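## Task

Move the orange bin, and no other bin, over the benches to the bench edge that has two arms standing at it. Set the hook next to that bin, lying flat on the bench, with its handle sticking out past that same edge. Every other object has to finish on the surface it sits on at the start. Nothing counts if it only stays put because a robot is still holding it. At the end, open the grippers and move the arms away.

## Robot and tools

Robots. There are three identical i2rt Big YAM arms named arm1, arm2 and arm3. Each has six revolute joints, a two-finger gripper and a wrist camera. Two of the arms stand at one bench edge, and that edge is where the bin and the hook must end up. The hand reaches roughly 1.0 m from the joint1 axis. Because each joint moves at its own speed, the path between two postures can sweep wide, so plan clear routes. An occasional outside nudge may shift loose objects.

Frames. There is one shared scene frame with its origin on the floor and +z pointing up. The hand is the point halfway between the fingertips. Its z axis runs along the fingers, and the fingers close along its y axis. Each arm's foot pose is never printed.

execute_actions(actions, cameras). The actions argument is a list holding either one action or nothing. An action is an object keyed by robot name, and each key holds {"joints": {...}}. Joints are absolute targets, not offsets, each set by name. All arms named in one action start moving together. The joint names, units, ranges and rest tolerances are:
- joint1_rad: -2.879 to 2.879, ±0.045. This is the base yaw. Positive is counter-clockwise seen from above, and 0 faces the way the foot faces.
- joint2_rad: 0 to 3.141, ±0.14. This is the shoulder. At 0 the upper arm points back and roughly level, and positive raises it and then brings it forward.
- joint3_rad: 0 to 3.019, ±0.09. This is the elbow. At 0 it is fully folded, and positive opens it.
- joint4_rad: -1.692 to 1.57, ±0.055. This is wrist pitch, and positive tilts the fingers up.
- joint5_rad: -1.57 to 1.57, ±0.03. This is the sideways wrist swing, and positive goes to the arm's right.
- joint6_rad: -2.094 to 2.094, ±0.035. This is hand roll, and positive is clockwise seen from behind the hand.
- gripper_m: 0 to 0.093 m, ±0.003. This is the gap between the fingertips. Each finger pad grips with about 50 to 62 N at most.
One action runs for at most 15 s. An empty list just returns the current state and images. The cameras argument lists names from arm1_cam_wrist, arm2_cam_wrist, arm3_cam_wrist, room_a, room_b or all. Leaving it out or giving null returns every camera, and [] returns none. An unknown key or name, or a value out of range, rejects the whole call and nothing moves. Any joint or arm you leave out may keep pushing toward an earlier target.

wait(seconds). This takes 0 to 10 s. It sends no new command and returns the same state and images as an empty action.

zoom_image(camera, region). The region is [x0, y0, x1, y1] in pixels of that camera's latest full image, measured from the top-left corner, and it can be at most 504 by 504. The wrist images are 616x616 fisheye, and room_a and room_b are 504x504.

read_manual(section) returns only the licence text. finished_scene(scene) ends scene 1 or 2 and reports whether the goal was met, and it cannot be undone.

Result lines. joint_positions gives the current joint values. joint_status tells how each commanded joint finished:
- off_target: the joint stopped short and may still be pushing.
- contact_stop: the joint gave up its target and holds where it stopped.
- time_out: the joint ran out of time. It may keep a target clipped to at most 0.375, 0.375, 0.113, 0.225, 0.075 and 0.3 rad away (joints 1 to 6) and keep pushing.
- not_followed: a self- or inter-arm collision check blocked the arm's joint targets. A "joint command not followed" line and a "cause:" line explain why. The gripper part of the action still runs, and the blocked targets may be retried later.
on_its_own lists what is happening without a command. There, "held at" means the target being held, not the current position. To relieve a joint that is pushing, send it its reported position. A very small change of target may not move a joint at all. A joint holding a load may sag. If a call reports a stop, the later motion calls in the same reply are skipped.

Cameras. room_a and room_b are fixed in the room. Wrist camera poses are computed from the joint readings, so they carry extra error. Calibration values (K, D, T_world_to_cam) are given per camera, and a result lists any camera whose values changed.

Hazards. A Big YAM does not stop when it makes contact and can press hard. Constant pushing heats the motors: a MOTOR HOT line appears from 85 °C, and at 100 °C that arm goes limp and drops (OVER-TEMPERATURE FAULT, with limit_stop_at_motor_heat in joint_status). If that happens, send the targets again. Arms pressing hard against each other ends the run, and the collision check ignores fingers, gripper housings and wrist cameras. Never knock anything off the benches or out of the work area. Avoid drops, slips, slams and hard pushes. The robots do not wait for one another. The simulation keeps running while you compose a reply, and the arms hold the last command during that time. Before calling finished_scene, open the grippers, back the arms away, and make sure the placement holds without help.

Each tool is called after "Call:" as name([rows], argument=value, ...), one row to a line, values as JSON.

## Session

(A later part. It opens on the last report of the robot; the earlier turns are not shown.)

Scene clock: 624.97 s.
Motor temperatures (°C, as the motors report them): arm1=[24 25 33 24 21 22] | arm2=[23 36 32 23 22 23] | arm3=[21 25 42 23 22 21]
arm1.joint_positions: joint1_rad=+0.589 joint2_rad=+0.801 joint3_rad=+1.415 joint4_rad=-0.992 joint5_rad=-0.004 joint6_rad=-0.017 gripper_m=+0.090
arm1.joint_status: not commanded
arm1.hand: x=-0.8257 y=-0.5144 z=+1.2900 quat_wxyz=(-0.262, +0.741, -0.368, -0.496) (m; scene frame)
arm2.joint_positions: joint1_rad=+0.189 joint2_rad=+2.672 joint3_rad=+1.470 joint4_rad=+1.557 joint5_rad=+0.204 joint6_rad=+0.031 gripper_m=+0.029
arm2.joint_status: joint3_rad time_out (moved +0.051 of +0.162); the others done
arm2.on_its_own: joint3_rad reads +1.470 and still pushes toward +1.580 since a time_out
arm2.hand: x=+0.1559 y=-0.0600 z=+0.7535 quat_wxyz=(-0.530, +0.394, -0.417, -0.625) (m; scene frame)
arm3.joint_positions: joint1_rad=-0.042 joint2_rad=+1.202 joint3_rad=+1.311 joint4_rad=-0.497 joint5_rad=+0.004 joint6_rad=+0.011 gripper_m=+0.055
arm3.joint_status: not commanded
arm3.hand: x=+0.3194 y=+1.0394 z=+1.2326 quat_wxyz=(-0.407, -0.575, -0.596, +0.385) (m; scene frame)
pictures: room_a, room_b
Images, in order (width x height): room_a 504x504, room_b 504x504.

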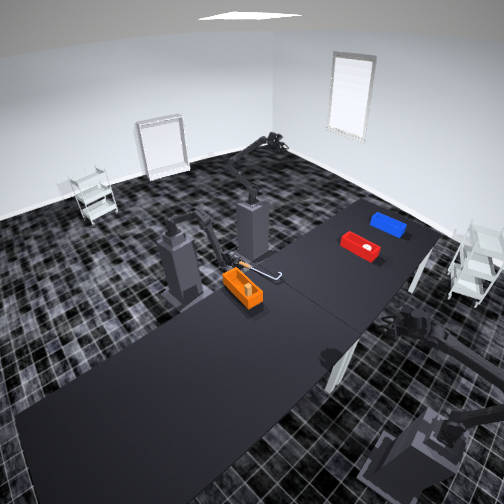

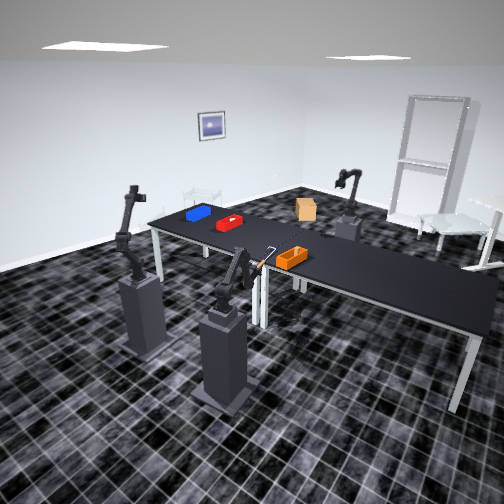

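Call:
execute_actions([
  {"arm2":{"joints":{"joint2_rad":2.32,"joint3_rad":1.42}}},
], cameras=[])

Call:
execute_actions([
  {"arm2":{"joints":{"joint4_rad":1.31}}},
], cameras=[])

Call:
execute_actions([
  {"arm2":{"joints":{"joint2_rad":2.46}}},
], cameras=["room_a","room_b"])

Call:
zoom_image(camera="room_a", region=[200,230,300,300])

Call:
zoom_image(camera="room_b", region=[230,230,310,290])

Scene clock: 643.27 s.
Motor temperatures (°C, as the motors report them): arm1=[24 25 33 24 21 22] | arm2=[23 37 36 23 22 23] | arm3=[21 25 42 23 22 21]
arm1.joint_positions: joint1_rad=+0.589 joint2_rad=+0.801 joint3_rad=+1.415 joint4_rad=-0.992 joint5_rad=-0.004 joint6_rad=-0.017 gripper_m=+0.090
arm1.joint_status: not commanded
arm1.hand: x=-0.8257 y=-0.5144 z=+1.2900 quat_wxyz=(-0.262, +0.741, -0.368, -0.496) (m; scene frame)
arm2.joint_positions: joint1_rad=+0.186 joint2_rad=+2.352 joint3_rad=+1.393 joint4_rad=+1.518 joint5_rad=+0.204 joint6_rad=+0.031 gripper_m=+0.029
arm2.joint_status: all done
arm2.hand: x=+0.1575 y=-0.0534 z=+0.9515 quat_wxyz=(-0.555, +0.322, -0.369, -0.672) (m; scene frame)
arm3.joint_positions: joint1_rad=-0.042 joint2_rad=+1.202 joint3_rad=+1.311 joint4_rad=-0.497 joint5_rad=+0.004 joint6_rad=+0.011 gripper_m=+0.055
arm3.joint_status: not commanded
arm3.hand: x=+0.3194 y=+1.0394 z=+1.2326 quat_wxyz=(-0.407, -0.575, -0.596, +0.385) (m; scene frame)
pictures: none
No camera images: the call's "cameras" was empty. Leave "cameras" out to get every camera's image.

Scene clock: 644.20 s.
Motor temperatures (°C, as the motors report them): arm1=[24 25 33 24 21 22] | arm2=[23 37 36 23 22 23] | arm3=[21 25 42 23 22 21]
arm1.joint_positions: joint1_rad=+0.589 joint2_rad=+0.801 joint3_rad=+1.415 joint4_rad=-0.992 joint5_rad=-0.004 joint6_rad=-0.017 gripper_m=+0.090
arm1.joint_status: not commanded
arm1.hand: x=-0.8257 y=-0.5144 z=+1.2900 quat_wxyz=(-0.262, +0.741, -0.368, -0.496) (m; scene frame)
arm2.joint_positions: joint1_rad=+0.186 joint2_rad=+2.352 joint3_rad=+1.393 joint4_rad=+1.282 joint5_rad=+0.204 joint6_rad=+0.031 gripper_m=+0.029
arm2.joint_status: all done
arm2.hand: x=+0.1509 y=-0.0299 z=+0.9000 quat_wxyz=(-0.526, +0.404, -0.425, -0.616) (m; scene frame)
arm3.joint_positions: joint1_rad=-0.042 joint2_rad=+1.202 joint3_rad=+1.311 joint4_rad=-0.497 joint5_rad=+0.004 joint6_rad=+0.011 gripper_m=+0.055
arm3.joint_status: not commanded
arm3.hand: x=+0.3194 y=+1.0394 z=+1.2326 quat_wxyz=(-0.407, -0.575, -0.596, +0.385) (m; scene frame)
pictures: none
No camera images: the call's "cameras" was empty. Leave "cameras" out to get every camera's image.

Scene clock: 645.30 s.
Motor temperatures (°C, as the motors report them): arm1=[24 25 33 24 21 22] | arm2=[23 37 36 23 22 23] | arm3=[21 25 42 23 22 21]
arm1.joint_positions: joint1_rad=+0.589 joint2_rad=+0.801 joint3_rad=+1.415 joint4_rad=-0.992 joint5_rad=-0.004 joint6_rad=-0.017 gripper_m=+0.090
arm1.joint_status: not commanded
arm1.hand: x=-0.8257 y=-0.5144 z=+1.2900 quat_wxyz=(-0.262, +0.741, -0.368, -0.496) (m; scene frame)
arm2.joint_positions: joint1_rad=+0.186 joint2_rad=+2.457 joint3_rad=+1.393 joint4_rad=+1.305 joint5_rad=+0.198 joint6_rad=+0.036 gripper_m=+0.029
arm2.joint_status: all done
arm2.hand: x=+0.1514 y=-0.0367 z=+0.8255 quat_wxyz=(-0.512, +0.432, -0.443, -0.596) (m; scene frame)
arm3.joint_positions: joint1_rad=-0.042 joint2_rad=+1.202 joint3_rad=+1.311 joint4_rad=-0.497 joint5_rad=+0.004 joint6_rad=+0.011 gripper_m=+0.055
arm3.joint_status: not commanded
arm3.hand: x=+0.3194 y=+1.0394 z=+1.2326 quat_wxyz=(-0.407, -0.575, -0.596, +0.385) (m; scene frame)
pictures: room_a, room_b
Images, in order (width x height): room_a 504x504, room_b 504x504.

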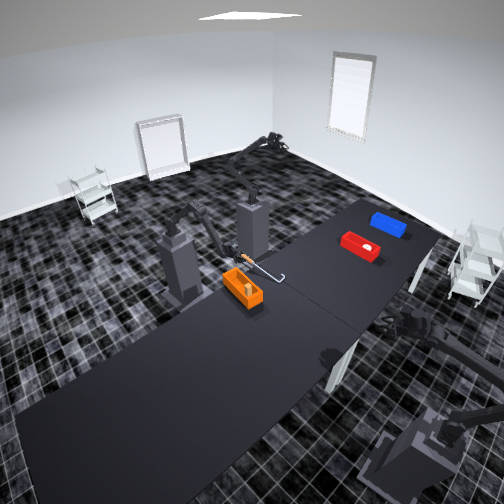

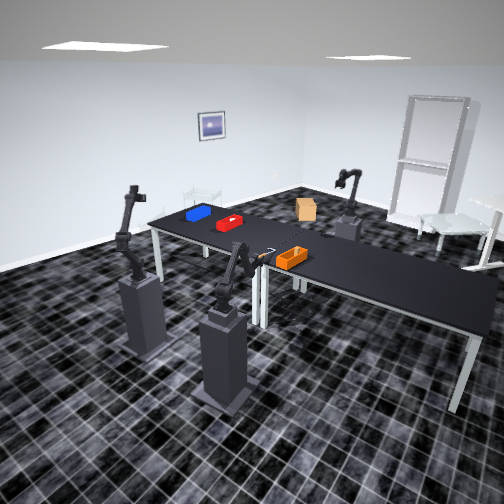

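Region (200, 230, 300, 300) of room_a's 504x504 image, scaled by 5.040, with more detail than that image has; it fills the top 353 rows of this view, and the rest is white.

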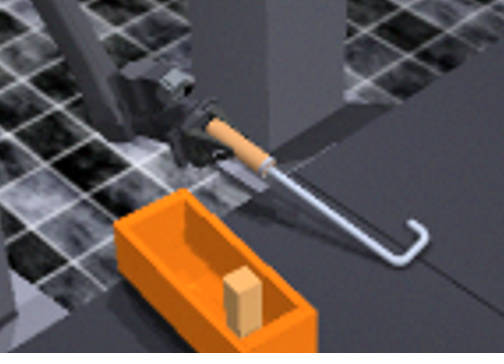

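Region (230, 230, 310, 290) of room_b's 504x504 image, scaled by 6.300, with more detail than that image has; it fills the top 378 rows of this view, and the rest is white.

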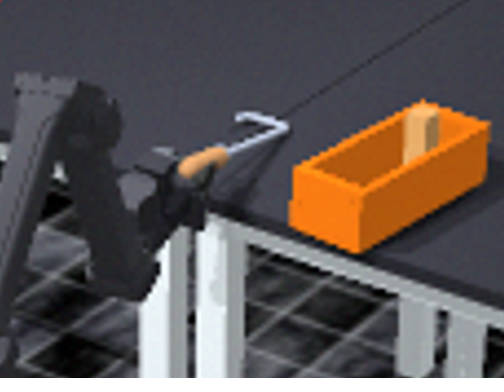

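Call:
execute_actions([
  {"arm2":{"joints":{"joint2_rad":2.60,"joint3_rad":1.52,"joint4_rad":1.3}}},
], cameras=["room_a","room_b"])

Call:
zoom_image(camera="room_a", region=[200,230,300,300])

Call:
zoom_image(camera="room_b", region=[230,230,310,290])

Scene clock: 658.43 s.
Motor temperatures (°C, as the motors report them): arm1=[24 25 33 24 21 22] | arm2=[23 36 34 23 22 23] | arm3=[21 25 42 23 22 21]
arm1.joint_positions: joint1_rad=+0.589 joint2_rad=+0.801 joint3_rad=+1.415 joint4_rad=-0.992 joint5_rad=-0.004 joint6_rad=-0.017 gripper_m=+0.090
arm1.joint_status: not commanded
arm1.hand: x=-0.8257 y=-0.5144 z=+1.2900 quat_wxyz=(-0.262, +0.741, -0.368, -0.496) (m; scene frame)
arm2.joint_positions: joint1_rad=+0.186 joint2_rad=+2.587 joint3_rad=+1.495 joint4_rad=+1.310 joint5_rad=+0.195 joint6_rad=+0.036 gripper_m=+0.029
arm2.joint_status: all done
arm2.hand: x=+0.1472 y=-0.0239 z=+0.7700 quat_wxyz=(-0.508, +0.440, -0.447, -0.591) (m; scene frame)
arm3.joint_positions: joint1_rad=-0.042 joint2_rad=+1.202 joint3_rad=+1.311 joint4_rad=-0.497 joint5_rad=+0.004 joint6_rad=+0.011 gripper_m=+0.055
arm3.joint_status: not commanded
arm3.hand: x=+0.3194 y=+1.0394 z=+1.2326 quat_wxyz=(-0.407, -0.575, -0.596, +0.385) (m; scene frame)
pictures: room_a, room_b
Images, in order (width x height): room_a 504x504, room_b 504x504.

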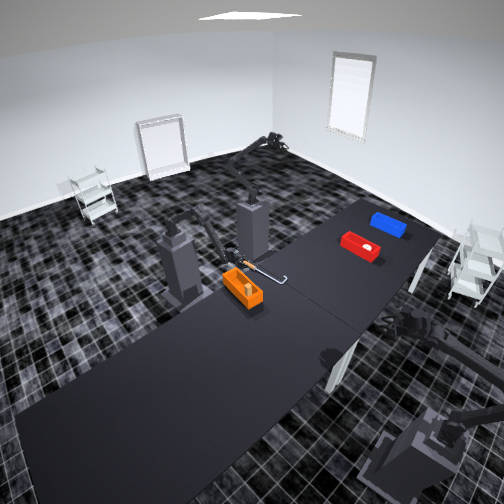

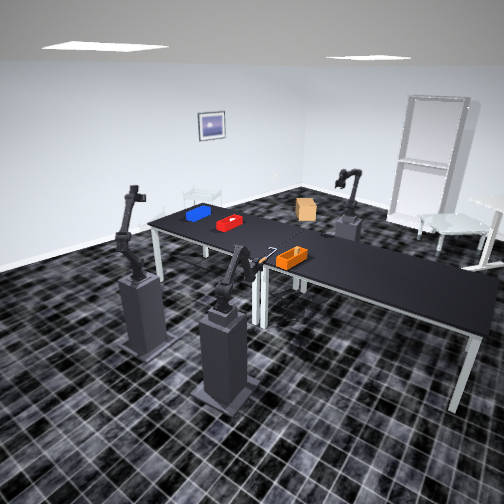

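Region (200, 230, 300, 300) of room_a's 504x504 image, scaled by 5.040, with more detail than that image has; it fills the top 353 rows of this view, and the rest is white.

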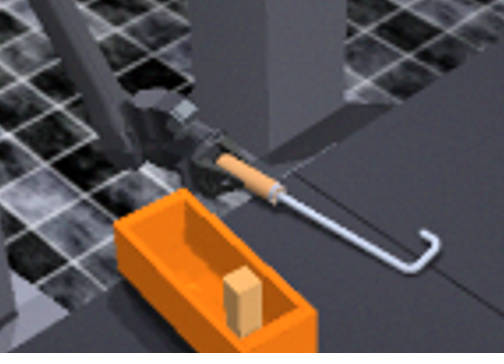

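Region (230, 230, 310, 290) of room_b's 504x504 image, scaled by 6.300, with more detail than that image has; it fills the top 378 rows of this view, and the rest is white.

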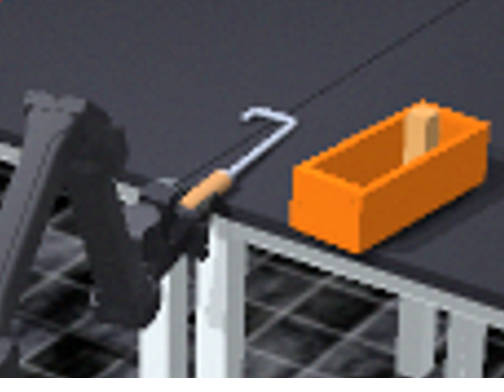

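Call:
execute_actions([
  {"arm2":{"joints":{"gripper_m":0.06}}},
], cameras=["room_a","room_b","arm2_cam_wrist"])

Call:
zoom_image(camera="room_a", region=[200,230,300,300])

Scene clock: 663.10 s.
Motor temperatures (°C, as the motors report them): arm1=[24 25 33 24 21 22] | arm2=[23 36 34 23 22 23] | arm3=[21 25 42 23 22 21]
arm1.joint_positions: joint1_rad=+0.589 joint2_rad=+0.801 joint3_rad=+1.415 joint4_rad=-0.992 joint5_rad=-0.004 joint6_rad=-0.017 gripper_m=+0.090
arm1.joint_status: not commanded
arm1.hand: x=-0.8257 y=-0.5144 z=+1.2900 quat_wxyz=(-0.262, +0.741, -0.368, -0.496) (m; scene frame)
arm2.joint_positions: joint1_rad=+0.186 joint2_rad=+2.587 joint3_rad=+1.495 joint4_rad=+1.307 joint5_rad=+0.196 joint6_rad=+0.036 gripper_m=+0.060
arm2.joint_status: all done
arm2.hand: x=+0.1473 y=-0.0237 z=+0.7692 quat_wxyz=(-0.507, +0.441, -0.448, -0.590) (m; scene frame)
arm3.joint_positions: joint1_rad=-0.042 joint2_rad=+1.202 joint3_rad=+1.311 joint4_rad=-0.497 joint5_rad=+0.004 joint6_rad=+0.011 gripper_m=+0.055
arm3.joint_status: not commanded
arm3.hand: x=+0.3194 y=+1.0394 z=+1.2326 quat_wxyz=(-0.407, -0.575, -0.596, +0.385) (m; scene frame)
pictures: arm2_cam_wrist, room_a, room_b
camera_calibration (this result's frames):
arm2_cam_wrist: T_world_to_cam=[[0.993944, 0.0768338, -0.0785613, -0.087001], [-0.039856, -0.414179, -0.909322, 0.700399], [-0.102405, 0.906947, -0.408609, 0.4721], [0, 0, 0, 1]] pos_world=[0.162735, -0.131394, 0.822958]
Images, in order (width x height): arm2_cam_wrist 616x616, room_a 504x504, room_b 504x504.

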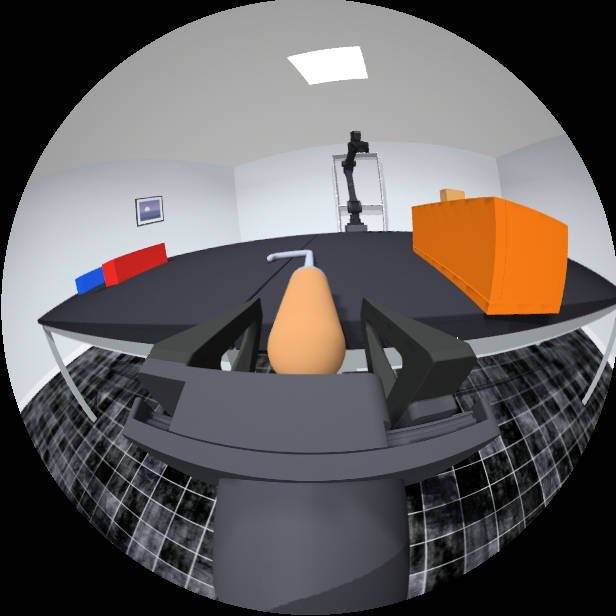

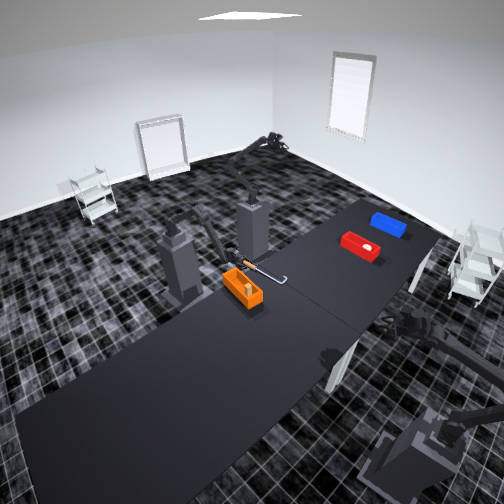

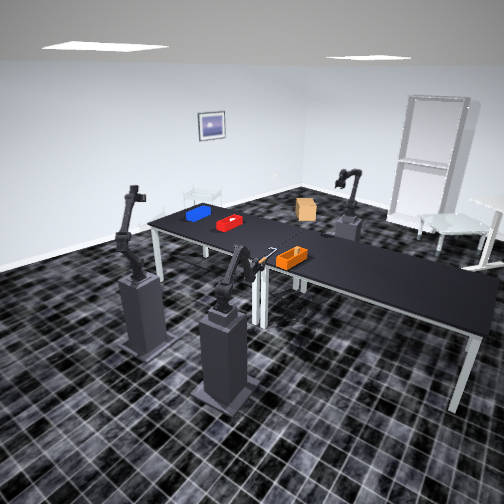

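Region (200, 230, 300, 300) of room_a's 504x504 image, scaled by 5.040, with more detail than that image has; it fills the top 353 rows of this view, and the rest is white.

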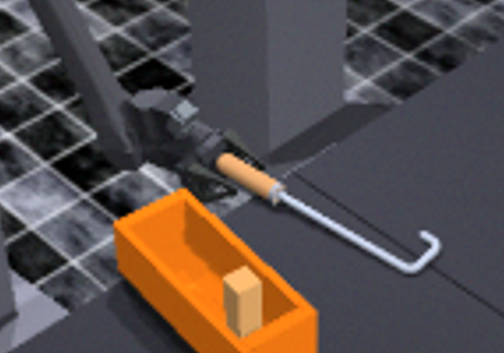

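Stable. Withdraw by closing the elbow (back and down, off the bench), then tuck.

Call:
execute_actions([
  {"arm2":{"joints":{"joint3_rad":1.0}}},
], cameras=[])

Call:
execute_actions([
  {"arm2":{"joints":{"joint2_rad":1.2,"joint3_rad":0.6,"joint4_rad":0.3}}},
], cameras=["room_a","room_b"])

Call:
zoom_image(camera="room_a", region=[200,230,300,320])

Call:
zoom_image(camera="room_b", region=[230,230,310,290])

Scene clock: 671.23 s.
Motor temperatures (°C, as the motors report them): arm1=[24 25 33 24 21 22] | arm2=[23 36 33 23 22 23] | arm3=[21 25 42 23 22 21]
arm1.joint_positions: joint1_rad=+0.589 joint2_rad=+0.801 joint3_rad=+1.415 joint4_rad=-0.992 joint5_rad=-0.004 joint6_rad=-0.017 gripper_m=+0.090
arm1.joint_status: not commanded
arm1.hand: x=-0.8257 y=-0.5144 z=+1.2900 quat_wxyz=(-0.262, +0.741, -0.368, -0.496) (m; scene frame)
arm2.joint_positions: joint1_rad=+0.186 joint2_rad=+2.594 joint3_rad=+1.001 joint4_rad=+1.304 joint5_rad=+0.196 joint6_rad=+0.036 gripper_m=+0.060
arm2.joint_status: all done
arm2.hand: x=+0.1965 y=-0.2051 z=+0.6022 quat_wxyz=(-0.414, +0.589, -0.541, -0.435) (m; scene frame)
arm3.joint_positions: joint1_rad=-0.042 joint2_rad=+1.202 joint3_rad=+1.311 joint4_rad=-0.497 joint5_rad=+0.004 joint6_rad=+0.011 gripper_m=+0.055
arm3.joint_status: not commanded
arm3.hand: x=+0.3194 y=+1.0394 z=+1.2326 quat_wxyz=(-0.407, -0.575, -0.596, +0.385) (m; scene frame)
pictures: none
No camera images: the call's "cameras" was empty. Leave "cameras" out to get every camera's image.

Scene clock: 673.03 s.
Motor temperatures (°C, as the motors report them): arm1=[24 25 33 24 21 22] | arm2=[23 36 33 23 22 23] | arm3=[21 25 42 23 22 21]
arm1.joint_positions: joint1_rad=+0.589 joint2_rad=+0.801 joint3_rad=+1.415 joint4_rad=-0.992 joint5_rad=-0.004 joint6_rad=-0.017 gripper_m=+0.090
arm1.joint_status: not commanded
arm1.hand: x=-0.8257 y=-0.5144 z=+1.2900 quat_wxyz=(-0.262, +0.741, -0.368, -0.496) (m; scene frame)
arm2.joint_positions: joint1_rad=+0.186 joint2_rad=+1.210 joint3_rad=+0.604 joint4_rad=+0.307 joint5_rad=+0.196 joint6_rad=+0.036 gripper_m=+0.060
arm2.joint_status: all done
arm2.hand: x=+0.2266 y=-0.3084 z=+1.0036 quat_wxyz=(-0.412, +0.591, -0.543, -0.432) (m; scene frame)
arm3.joint_positions: joint1_rad=-0.042 joint2_rad=+1.202 joint3_rad=+1.311 joint4_rad=-0.497 joint5_rad=+0.004 joint6_rad=+0.011 gripper_m=+0.055
arm3.joint_status: not commanded
arm3.hand: x=+0.3194 y=+1.0394 z=+1.2326 quat_wxyz=(-0.407, -0.575, -0.596, +0.385) (m; scene frame)
pictures: room_a, room_b
Images, in order (width x height): room_a 504x504, room_b 504x504.

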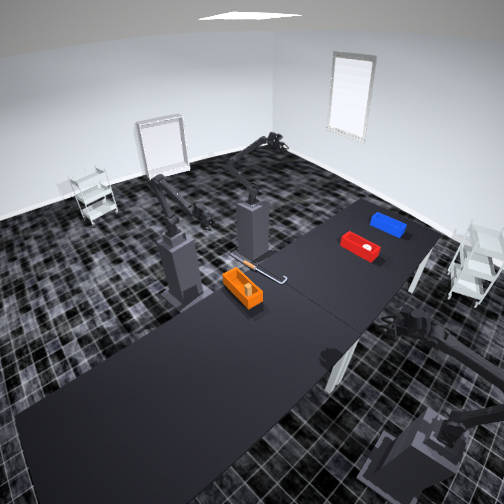

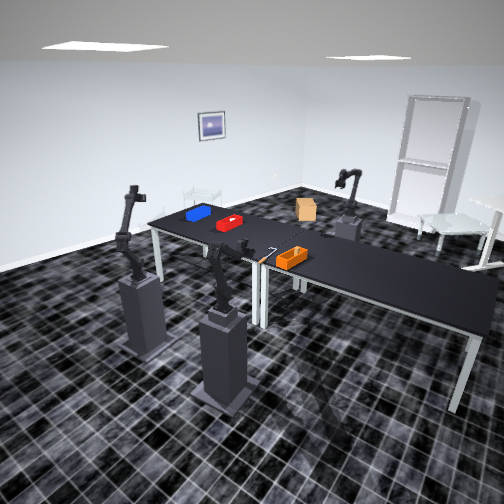

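Region (200, 230, 300, 320) of room_a's 504x504 image, scaled by 5.040, with more detail than that image has; it fills the top 454 rows of this view, and the rest is white.

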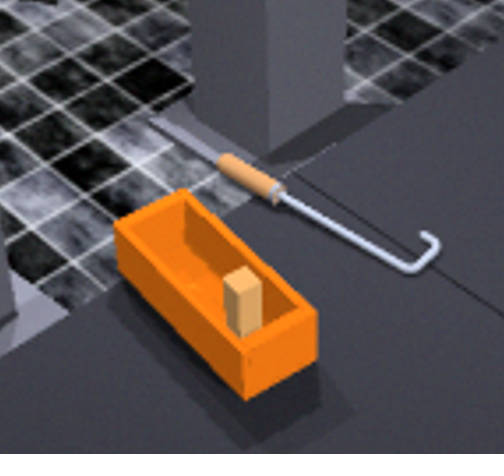

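Region (230, 230, 310, 290) of room_b's 504x504 image, scaled by 6.300, with more detail than that image has; it fills the top 378 rows of this view, and the rest is white.

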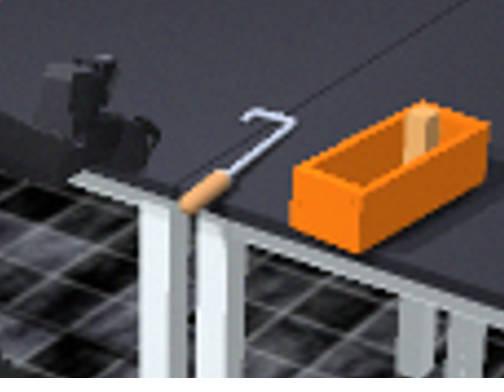

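Call:
finished_scene(scene=1)

The scene is finished: the task was done.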